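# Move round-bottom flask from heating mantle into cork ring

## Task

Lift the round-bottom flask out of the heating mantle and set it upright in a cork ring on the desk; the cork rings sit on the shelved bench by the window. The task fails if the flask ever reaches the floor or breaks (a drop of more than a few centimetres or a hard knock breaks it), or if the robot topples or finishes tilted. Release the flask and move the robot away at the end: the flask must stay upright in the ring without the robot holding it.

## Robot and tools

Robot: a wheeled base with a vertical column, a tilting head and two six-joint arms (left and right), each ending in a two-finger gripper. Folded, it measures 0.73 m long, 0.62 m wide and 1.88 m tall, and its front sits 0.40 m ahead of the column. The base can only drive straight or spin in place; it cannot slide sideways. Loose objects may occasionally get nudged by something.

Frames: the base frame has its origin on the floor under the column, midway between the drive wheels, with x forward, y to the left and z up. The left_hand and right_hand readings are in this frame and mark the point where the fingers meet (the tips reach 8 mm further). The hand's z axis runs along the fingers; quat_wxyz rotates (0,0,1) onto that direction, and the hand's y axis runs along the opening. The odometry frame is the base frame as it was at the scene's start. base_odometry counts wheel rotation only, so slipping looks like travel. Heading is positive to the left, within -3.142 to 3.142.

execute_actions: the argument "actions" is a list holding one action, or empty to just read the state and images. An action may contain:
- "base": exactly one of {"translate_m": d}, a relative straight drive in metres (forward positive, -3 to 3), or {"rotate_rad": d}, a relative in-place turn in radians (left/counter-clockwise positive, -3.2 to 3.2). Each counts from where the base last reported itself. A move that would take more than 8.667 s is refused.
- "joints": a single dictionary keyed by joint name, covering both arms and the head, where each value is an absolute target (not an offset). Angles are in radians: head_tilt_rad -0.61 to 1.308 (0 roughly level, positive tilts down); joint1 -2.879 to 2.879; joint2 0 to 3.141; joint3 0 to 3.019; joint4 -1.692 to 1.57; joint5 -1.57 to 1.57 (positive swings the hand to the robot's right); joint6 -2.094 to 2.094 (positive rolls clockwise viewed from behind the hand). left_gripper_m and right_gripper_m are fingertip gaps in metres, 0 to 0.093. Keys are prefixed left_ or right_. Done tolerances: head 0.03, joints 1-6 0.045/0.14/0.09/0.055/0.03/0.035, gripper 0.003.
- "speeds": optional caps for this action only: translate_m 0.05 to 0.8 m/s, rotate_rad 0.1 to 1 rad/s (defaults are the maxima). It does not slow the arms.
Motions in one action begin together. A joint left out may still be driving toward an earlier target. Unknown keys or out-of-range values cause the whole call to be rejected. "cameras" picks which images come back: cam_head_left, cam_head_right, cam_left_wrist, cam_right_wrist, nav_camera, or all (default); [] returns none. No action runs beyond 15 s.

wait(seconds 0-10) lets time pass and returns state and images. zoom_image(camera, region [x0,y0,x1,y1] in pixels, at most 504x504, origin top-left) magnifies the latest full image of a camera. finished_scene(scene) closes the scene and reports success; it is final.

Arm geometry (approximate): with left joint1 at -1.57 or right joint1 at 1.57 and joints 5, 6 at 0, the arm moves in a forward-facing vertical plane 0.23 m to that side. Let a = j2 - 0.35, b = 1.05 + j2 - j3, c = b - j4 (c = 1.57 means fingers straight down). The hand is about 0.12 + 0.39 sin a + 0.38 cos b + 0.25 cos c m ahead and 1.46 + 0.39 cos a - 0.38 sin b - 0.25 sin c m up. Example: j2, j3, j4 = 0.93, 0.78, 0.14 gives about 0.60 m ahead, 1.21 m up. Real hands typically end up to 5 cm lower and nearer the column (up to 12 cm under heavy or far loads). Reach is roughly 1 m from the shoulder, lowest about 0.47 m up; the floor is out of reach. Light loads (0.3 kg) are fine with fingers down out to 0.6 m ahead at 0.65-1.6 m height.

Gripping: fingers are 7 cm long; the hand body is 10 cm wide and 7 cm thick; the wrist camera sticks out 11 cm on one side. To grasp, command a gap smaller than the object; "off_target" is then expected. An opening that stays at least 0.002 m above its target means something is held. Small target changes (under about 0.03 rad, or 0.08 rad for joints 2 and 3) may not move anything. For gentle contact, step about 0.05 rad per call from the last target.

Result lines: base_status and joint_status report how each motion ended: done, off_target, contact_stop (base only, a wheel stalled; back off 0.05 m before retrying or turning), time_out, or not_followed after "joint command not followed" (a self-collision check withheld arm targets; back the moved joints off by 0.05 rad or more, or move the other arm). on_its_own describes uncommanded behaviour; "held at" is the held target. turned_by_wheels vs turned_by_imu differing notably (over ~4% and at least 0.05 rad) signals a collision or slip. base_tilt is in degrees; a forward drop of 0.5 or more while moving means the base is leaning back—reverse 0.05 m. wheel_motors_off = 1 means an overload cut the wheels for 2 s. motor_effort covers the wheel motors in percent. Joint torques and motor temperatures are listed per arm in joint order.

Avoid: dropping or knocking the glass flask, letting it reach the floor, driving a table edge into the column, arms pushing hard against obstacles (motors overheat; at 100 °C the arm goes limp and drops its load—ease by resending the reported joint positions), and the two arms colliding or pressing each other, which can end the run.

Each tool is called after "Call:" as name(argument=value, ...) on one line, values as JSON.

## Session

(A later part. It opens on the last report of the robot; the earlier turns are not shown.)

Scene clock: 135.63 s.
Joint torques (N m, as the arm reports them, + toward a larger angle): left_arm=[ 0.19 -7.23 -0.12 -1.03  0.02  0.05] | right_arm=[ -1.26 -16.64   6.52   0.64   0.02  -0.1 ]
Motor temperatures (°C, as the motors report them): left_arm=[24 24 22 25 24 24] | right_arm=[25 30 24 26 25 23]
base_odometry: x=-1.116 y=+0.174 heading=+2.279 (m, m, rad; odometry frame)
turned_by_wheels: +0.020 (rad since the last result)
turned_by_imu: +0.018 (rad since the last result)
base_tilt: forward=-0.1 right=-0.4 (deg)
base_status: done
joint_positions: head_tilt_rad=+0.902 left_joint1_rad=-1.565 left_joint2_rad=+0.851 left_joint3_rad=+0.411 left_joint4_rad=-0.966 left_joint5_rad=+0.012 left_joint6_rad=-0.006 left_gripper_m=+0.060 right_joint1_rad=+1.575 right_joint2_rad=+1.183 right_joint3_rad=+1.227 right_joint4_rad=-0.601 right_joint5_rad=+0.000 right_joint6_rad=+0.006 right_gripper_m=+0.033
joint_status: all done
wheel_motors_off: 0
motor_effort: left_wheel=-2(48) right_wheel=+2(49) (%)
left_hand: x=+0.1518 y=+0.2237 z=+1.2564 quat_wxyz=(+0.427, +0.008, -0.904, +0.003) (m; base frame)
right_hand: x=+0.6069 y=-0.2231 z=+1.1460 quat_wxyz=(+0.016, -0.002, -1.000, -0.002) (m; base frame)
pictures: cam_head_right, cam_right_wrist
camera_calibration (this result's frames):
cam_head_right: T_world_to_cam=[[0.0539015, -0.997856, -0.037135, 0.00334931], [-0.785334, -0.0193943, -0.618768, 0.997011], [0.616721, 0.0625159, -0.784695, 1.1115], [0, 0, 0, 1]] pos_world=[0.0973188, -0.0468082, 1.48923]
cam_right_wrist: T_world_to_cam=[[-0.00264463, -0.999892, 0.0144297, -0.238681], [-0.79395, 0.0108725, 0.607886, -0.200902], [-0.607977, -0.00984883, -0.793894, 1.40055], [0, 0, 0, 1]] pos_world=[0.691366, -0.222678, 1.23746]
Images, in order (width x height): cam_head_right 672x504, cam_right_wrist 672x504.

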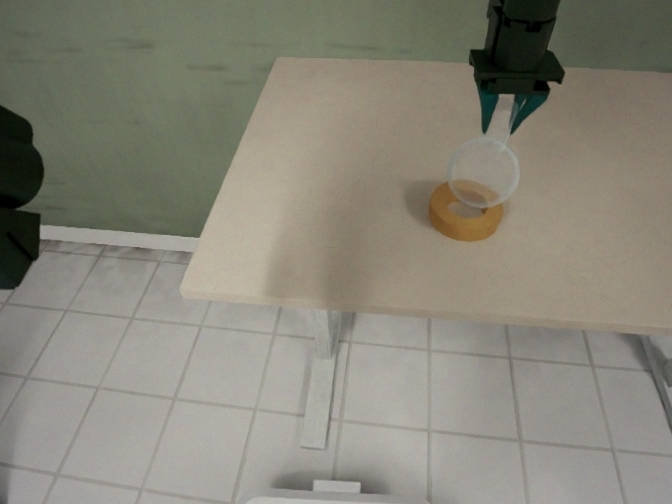

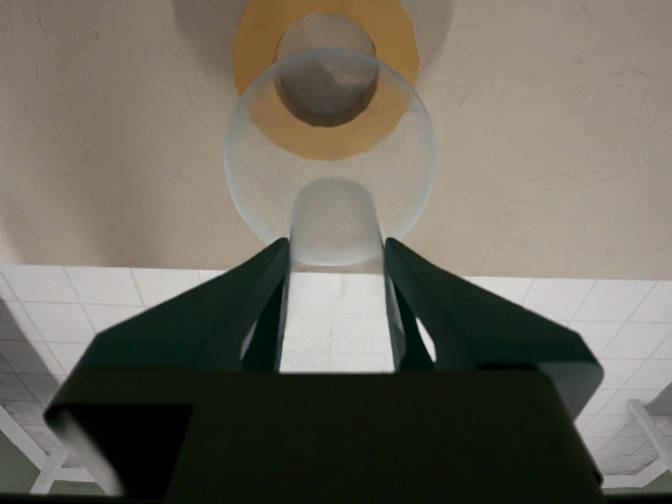

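Call:
execute_actions(actions=[{"base":{"translate_m":0.015},"joints":{"right_joint4_rad":-0.55}}], cameras=[])

Call:
execute_actions(actions=[{"joints":{"right_joint2_rad":1.24,"right_joint3_rad":1.27,"right_joint4_rad":-0.51}}], cameras=["cam_head_right","cam_right_wrist"])

Scene clock: 142.13 s.
Joint torques (N m, as the arm reports them, + toward a larger angle): left_arm=[-0.28 -7.22 -0.3  -1.    0.01  0.05] | right_arm=[ -1.42 -16.78   6.4    0.9    0.03  -0.1 ]
Motor temperatures (°C, as the motors report them): left_arm=[24 24 22 25 24 24] | right_arm=[25 30 25 26 25 23]
base_odometry: x=-1.126 y=+0.185 heading=+2.280 (m, m, rad; odometry frame)
turned_by_wheels: +0.001 (rad since the last result)
turned_by_imu: +0.000 (rad since the last result)
base_tilt: forward=-0.1 right=-0.4 (deg)
base_status: done
joint_positions: head_tilt_rad=+0.902 left_joint1_rad=-1.565 left_joint2_rad=+0.851 left_joint3_rad=+0.412 left_joint4_rad=-0.966 left_joint5_rad=+0.012 left_joint6_rad=-0.006 left_gripper_m=+0.060 right_joint1_rad=+1.575 right_joint2_rad=+1.183 right_joint3_rad=+1.230 right_joint4_rad=-0.555 right_joint5_rad=+0.000 right_joint6_rad=+0.006 right_gripper_m=+0.033
joint_status: all done
wheel_motors_off: 0
motor_effort: left_wheel=+3(44) right_wheel=-1(42) (%)
left_hand: x=+0.1527 y=+0.2237 z=+1.2561 quat_wxyz=(+0.427, +0.008, -0.904, +0.003) (m; base frame)
right_hand: x=+0.6196 y=-0.2230 z=+1.1465 quat_wxyz=(-0.008, -0.002, -1.000, -0.002) (m; base frame)
pictures: none
No camera images: the call's "cameras" was empty. Leave "cameras" out to get every camera's image.

Scene clock: 142.90 s.
Joint torques (N m, as the arm reports them, + toward a larger angle): left_arm=[-0.22 -7.27 -0.19 -1.08 -0.01  0.06] | right_arm=[ -1.44 -15.39   7.13   1.09   0.03  -0.1 ]
Motor temperatures (°C, as the motors report them): left_arm=[24 24 22 25 24 24] | right_arm=[25 30 25 26 25 23]
base_odometry: x=-1.126 y=+0.185 heading=+2.280 (m, m, rad; odometry frame)
turned_by_wheels: +0.000 (rad since the last result)
turned_by_imu: +0.000 (rad since the last result)
base_tilt: forward=-0.1 right=-0.4 (deg)
base_status: not commanded
joint_positions: head_tilt_rad=+0.902 left_joint1_rad=-1.565 left_joint2_rad=+0.851 left_joint3_rad=+0.412 left_joint4_rad=-0.966 left_joint5_rad=+0.012 left_joint6_rad=-0.006 left_gripper_m=+0.060 right_joint1_rad=+1.575 right_joint2_rad=+1.230 right_joint3_rad=+1.238 right_joint4_rad=-0.519 right_joint5_rad=+0.000 right_joint6_rad=+0.006 right_gripper_m=+0.033
joint_status: all done
wheel_motors_off: 0
motor_effort: left_wheel=+2(3) right_wheel=-1(1) (%)
left_hand: x=+0.1527 y=+0.2237 z=+1.2561 quat_wxyz=(+0.427, +0.008, -0.904, +0.003) (m; base frame)
right_hand: x=+0.6180 y=-0.2230 z=+1.1251 quat_wxyz=(-0.006, -0.002, -1.000, -0.002) (m; base frame)
pictures: cam_head_right, cam_right_wrist
camera_calibration (this result's frames):
cam_head_right: T_world_to_cam=[[0.0538902, -0.997856, -0.0371514, 0.00337515], [-0.785523, -0.0193943, -0.618529, 0.996652], [0.616482, 0.0625159, -0.784883, 1.1118], [0, 0, 0, 1]] pos_world=[0.0973034, -0.0468082, 1.48922]
cam_right_wrist: T_world_to_cam=[[-0.0034797, -0.999893, 0.0141856, -0.237452], [-0.820934, 0.0109566, 0.570918, -0.121064], [-0.571013, -0.00965879, -0.820884, 1.39827], [0, 0, 0, 1]] pos_world=[0.698216, -0.222595, 1.2203]
Images, in order (width x height): cam_head_right 672x504, cam_right_wrist 672x504.

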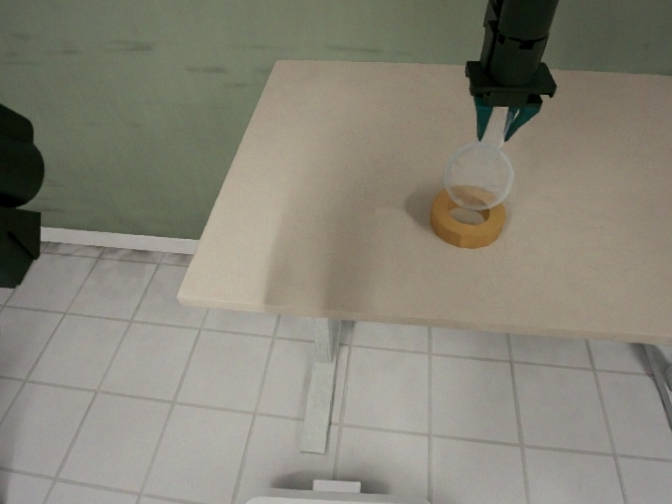

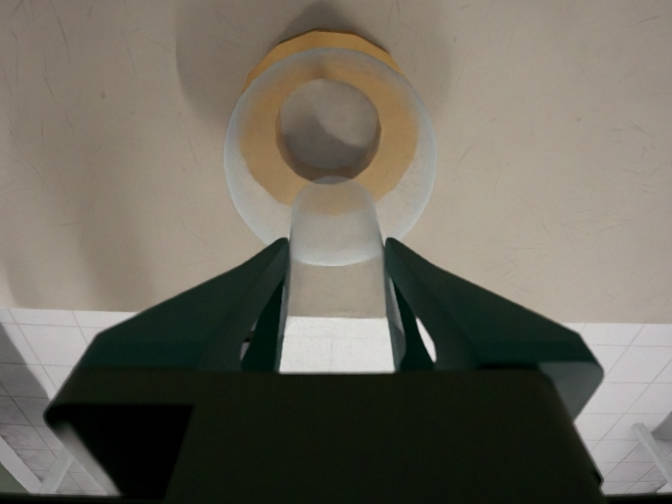

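Slightly forward now; lowering with joint 2 brings it back.

Call:
execute_actions(actions=[{"joints":{"right_joint2_rad":1.29,"right_joint4_rad":-0.48}}], cameras=["cam_head_right","cam_right_wrist"])

Scene clock: 145.87 s.
Joint torques (N m, as the arm reports them, + toward a larger angle): left_arm=[-0.21 -7.34 -0.23 -0.89  0.    0.05] | right_arm=[ -1.35 -15.47   6.56   1.02   0.02  -0.09]
Motor temperatures (°C, as the motors report them): left_arm=[24 24 22 25 24 24] | right_arm=[25 30 25 26 25 23]
base_odometry: x=-1.126 y=+0.185 heading=+2.280 (m, m, rad; odometry frame)
turned_by_wheels: +0.000 (rad since the last result)
turned_by_imu: -0.001 (rad since the last result)
base_tilt: forward=-0.2 right=-0.3 (deg)
base_status: not commanded
joint_positions: head_tilt_rad=+0.902 left_joint1_rad=-1.565 left_joint2_rad=+0.851 left_joint3_rad=+0.412 left_joint4_rad=-0.966 left_joint5_rad=+0.012 left_joint6_rad=-0.006 left_gripper_m=+0.060 right_joint1_rad=+1.575 right_joint2_rad=+1.281 right_joint3_rad=+1.241 right_joint4_rad=-0.488 right_joint5_rad=+0.000 right_joint6_rad=+0.006 right_gripper_m=+0.033
joint_status: all done
wheel_motors_off: 0
motor_effort: left_wheel=+3(2) right_wheel=-1(1) (%)
left_hand: x=+0.1527 y=+0.2237 z=+1.2561 quat_wxyz=(+0.427, +0.008, -0.904, +0.003) (m; base frame)
right_hand: x=+0.6096 y=-0.2229 z=+1.1007 quat_wxyz=(+0.003, -0.002, -1.000, -0.002) (m; base frame)
pictures: cam_head_right, cam_right_wrist
camera_calibration (this result's frames):
cam_head_right: T_world_to_cam=[[0.0538902, -0.997856, -0.0371514, 0.00337514], [-0.785523, -0.0193943, -0.618529, 0.996652], [0.616482, 0.0625159, -0.784883, 1.1118], [0, 0, 0, 1]] pos_world=[0.0973034, -0.0468082, 1.48922]
cam_right_wrist: T_world_to_cam=[[-0.00315397, -0.999893, 0.0142857, -0.237366], [-0.810567, 0.0109226, 0.585544, -0.136407], [-0.585637, -0.00973276, -0.810515, 1.3709], [0, 0, 0, 1]] pos_world=[0.691533, -0.222508, 1.1944]
Images, in order (width x height): cam_head_right 672x504, cam_right_wrist 672x504.

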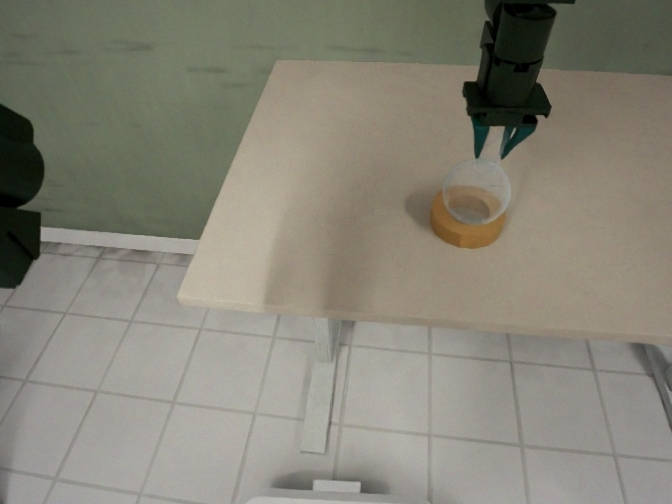

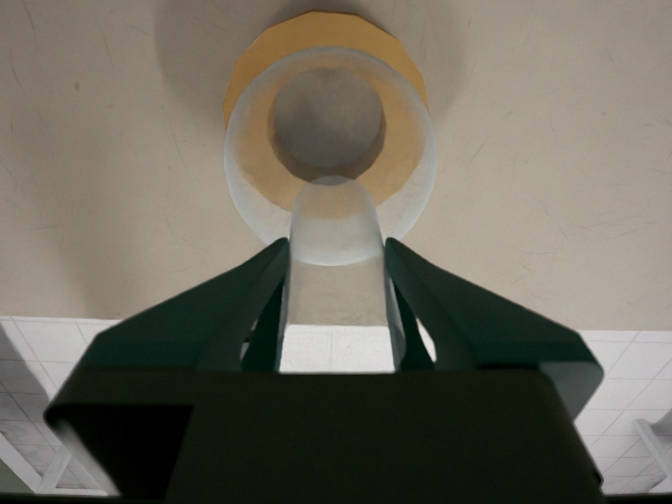

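Call:
execute_actions(actions=[{"joints":{"right_joint2_rad":1.33,"right_joint3_rad":1.3,"right_joint4_rad":-0.45}}], cameras=["cam_head_right","cam_right_wrist"])

Call:
execute_actions(actions=[{"joints":{"right_gripper_m":0.09}}], cameras=[])

Call:
execute_actions(actions=[{"joints":{"right_joint2_rad":1.03,"right_joint3_rad":1.22,"right_joint4_rad":-0.67}}], cameras=[])

Call:
execute_actions(actions=[{"base":{"translate_m":-0.4},"joints":{"head_tilt_rad":0.6}}], cameras=["cam_head_left"])

Scene clock: 150.47 s.
Joint torques (N m, as the arm reports them, + toward a larger angle): left_arm=[-0.19 -7.22 -0.31 -0.96  0.    0.06] | right_arm=[ -1.37 -13.49   7.82   1.7    0.02  -0.1 ]
Motor temperatures (°C, as the motors report them): left_arm=[24 24 22 25 24 24] | right_arm=[25 30 25 26 25 23]
base_odometry: x=-1.125 y=+0.185 heading=+2.280 (m, m, rad; odometry frame)
turned_by_wheels: +0.000 (rad since the last result)
turned_by_imu: -0.001 (rad since the last result)
base_tilt: forward=-0.1 right=-0.4 (deg)
base_status: not commanded
joint_positions: head_tilt_rad=+0.902 left_joint1_rad=-1.565 left_joint2_rad=+0.851 left_joint3_rad=+0.412 left_joint4_rad=-0.966 left_joint5_rad=+0.012 left_joint6_rad=-0.006 left_gripper_m=+0.060 right_joint1_rad=+1.575 right_joint2_rad=+1.292 right_joint3_rad=+1.255 right_joint4_rad=-0.472 right_joint5_rad=+0.000 right_joint6_rad=+0.006 right_gripper_m=+0.033
joint_status: all done
wheel_motors_off: 0
motor_effort: left_wheel=+3(2) right_wheel=+0(1) (%)
left_hand: x=+0.1527 y=+0.2237 z=+1.2561 quat_wxyz=(+0.427, +0.008, -0.904, +0.003) (m; base frame)
right_hand: x=+0.6179 y=-0.2229 z=+1.0977 quat_wxyz=(-0.007, -0.002, -1.000, -0.002) (m; base frame)
pictures: cam_head_right, cam_right_wrist
camera_calibration (this result's frames):
cam_head_right: T_world_to_cam=[[0.0538902, -0.997856, -0.0371514, 0.00337515], [-0.785523, -0.0193943, -0.618529, 0.996652], [0.616482, 0.0625159, -0.784883, 1.1118], [0, 0, 0, 1]] pos_world=[0.0973034, -0.0468082, 1.48922]
cam_right_wrist: T_world_to_cam=[[-0.00350043, -0.999893, 0.014179, -0.236935], [-0.821587, 0.0109588, 0.569978, -0.104009], [-0.570073, -0.00965409, -0.821537, 1.37584], [0, 0, 0, 1]] pos_world=[0.698046, -0.222487, 1.19294]
Images, in order (width x height): cam_head_right 672x504, cam_right_wrist 672x504.

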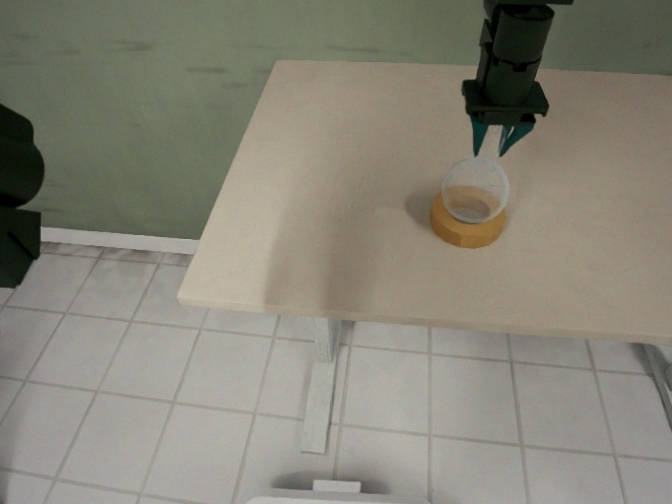

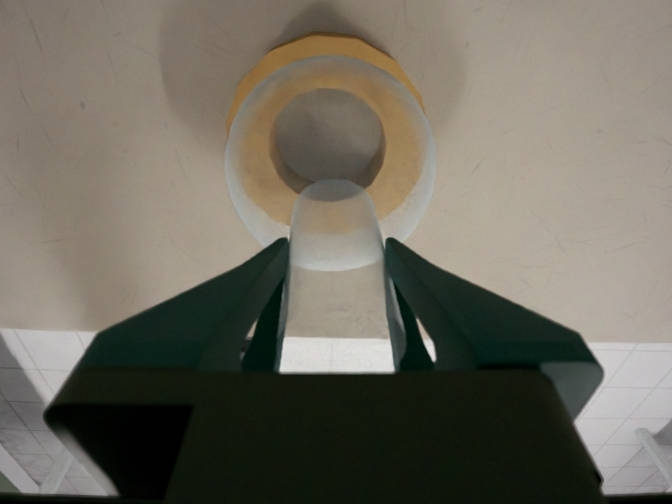

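Scene clock: 151.17 s.
Joint torques (N m, as the arm reports them, + toward a larger angle): left_arm=[-0.45 -7.54 -0.31 -1.01 -0.01  0.07] | right_arm=[ -1.29 -14.22   7.15   1.33   0.03  -0.1 ]
Motor temperatures (°C, as the motors report them): left_arm=[24 24 22 25 24 24] | right_arm=[25 30 25 26 25 23]
base_odometry: x=-1.126 y=+0.185 heading=+2.280 (m, m, rad; odometry frame)
turned_by_wheels: +0.000 (rad since the last result)
turned_by_imu: +0.000 (rad since the last result)
base_tilt: forward=-0.2 right=-0.3 (deg)
base_status: not commanded
joint_positions: head_tilt_rad=+0.902 left_joint1_rad=-1.565 left_joint2_rad=+0.851 left_joint3_rad=+0.412 left_joint4_rad=-0.966 left_joint5_rad=+0.012 left_joint6_rad=-0.006 left_gripper_m=+0.060 right_joint1_rad=+1.575 right_joint2_rad=+1.298 right_joint3_rad=+1.265 right_joint4_rad=-0.464 right_joint5_rad=+0.000 right_joint6_rad=+0.006 right_gripper_m=+0.090
joint_status: all done
wheel_motors_off: 0
motor_effort: left_wheel=+3(3) right_wheel=-1(2) (%)
left_hand: x=+0.1527 y=+0.2237 z=+1.2561 quat_wxyz=(+0.427, +0.008, -0.904, +0.003) (m; base frame)
right_hand: x=+0.6240 y=-0.2228 z=+1.0969 quat_wxyz=(-0.014, -0.002, -1.000, -0.002) (m; base frame)
pictures: none
No camera images: the call's "cameras" was empty. Leave "cameras" out to get every camera's image.

Scene clock: 152.33 s.
Joint torques (N m, as the arm reports them, + toward a larger angle): left_arm=[-0.17 -7.04 -0.21 -1.01 -0.03  0.06] | right_arm=[ -1.36 -13.43   6.71   0.49   0.03  -0.1 ]
Motor temperatures (°C, as the motors report them): left_arm=[24 24 22 25 24 24] | right_arm=[25 30 25 26 25 23]
base_odometry: x=-1.126 y=+0.185 heading=+2.280 (m, m, rad; odometry frame)
turned_by_wheels: +0.000 (rad since the last result)
turned_by_imu: +0.000 (rad since the last result)
base_tilt: forward=-0.2 right=-0.4 (deg)
base_status: not commanded
joint_positions: head_tilt_rad=+0.902 left_joint1_rad=-1.565 left_joint2_rad=+0.851 left_joint3_rad=+0.412 left_joint4_rad=-0.966 left_joint5_rad=+0.012 left_joint6_rad=-0.006 left_gripper_m=+0.060 right_joint1_rad=+1.575 right_joint2_rad=+1.003 right_joint3_rad=+1.210 right_joint4_rad=-0.662 right_joint5_rad=+0.000 right_joint6_rad=+0.006 right_gripper_m=+0.090
joint_status: all done
wheel_motors_off: 0
motor_effort: left_wheel=+3(4) right_wheel=-2(2) (%)
left_hand: x=+0.1527 y=+0.2237 z=+1.2561 quat_wxyz=(+0.427, +0.008, -0.904, +0.003) (m; base frame)
right_hand: x=+0.6307 y=-0.2233 z=+1.2311 quat_wxyz=(-0.034, -0.002, -0.999, -0.002) (m; base frame)
pictures: none
No camera images: the call's "cameras" was empty. Leave "cameras" out to get every camera's image.

Scene clock: 154.57 s.
Joint torques (N m, as the arm reports them, + toward a larger angle): left_arm=[ 0.33 -7.43 -0.05 -1.08 -0.04  0.08] | right_arm=[ -1.33 -13.53   6.73   0.59   0.04  -0.1 ]
Motor temperatures (°C, as the motors report them): left_arm=[24 24 22 25 24 24] | right_arm=[25 30 25 26 25 23]
base_odometry: x=-0.865 y=-0.118 heading=+2.282 (m, m, rad; odometry frame)
turned_by_wheels: +0.001 (rad since the last result)
turned_by_imu: +0.001 (rad since the last result)
base_tilt: forward=-0.2 right=-0.4 (deg)
base_status: done
joint_positions: head_tilt_rad=+0.617 left_joint1_rad=-1.565 left_joint2_rad=+0.851 left_joint3_rad=+0.409 left_joint4_rad=-0.966 left_joint5_rad=+0.012 left_joint6_rad=-0.006 left_gripper_m=+0.060 right_joint1_rad=+1.575 right_joint2_rad=+1.004 right_joint3_rad=+1.210 right_joint4_rad=-0.664 right_joint5_rad=+0.000 right_joint6_rad=+0.006 right_gripper_m=+0.090
joint_status: all done
wheel_motors_off: 0
motor_effort: left_wheel=+2(66) right_wheel=-1(54) (%)
left_hand: x=+0.1507 y=+0.2237 z=+1.2567 quat_wxyz=(+0.428, +0.008, -0.904, +0.003) (m; base frame)
right_hand: x=+0.6300 y=-0.2233 z=+1.2305 quat_wxyz=(-0.033, -0.002, -0.999, -0.002) (m; base frame)
pictures: cam_head_left
camera_calibration (this result's frames):
cam_head_left: T_world_to_cam=[[0.0611478, -0.998126, 0.00217067, 0.0228851], [-0.564068, -0.0363503, -0.824928, 1.29885], [0.823461, 0.0492181, -0.565234, 0.758218], [0, 0, 0, 1]] pos_world=[0.106875, 0.0327375, 1.49997]
Images, in order (width x height): cam_head_left 672x504.

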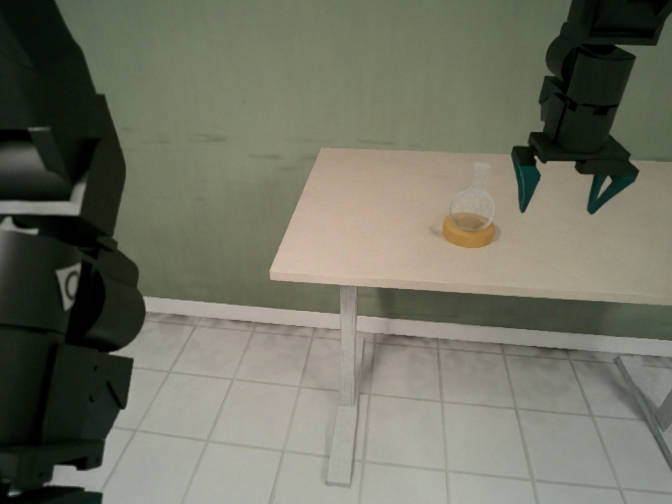

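Call:
finished_scene(scene=1)

The scene is finished: the task was done.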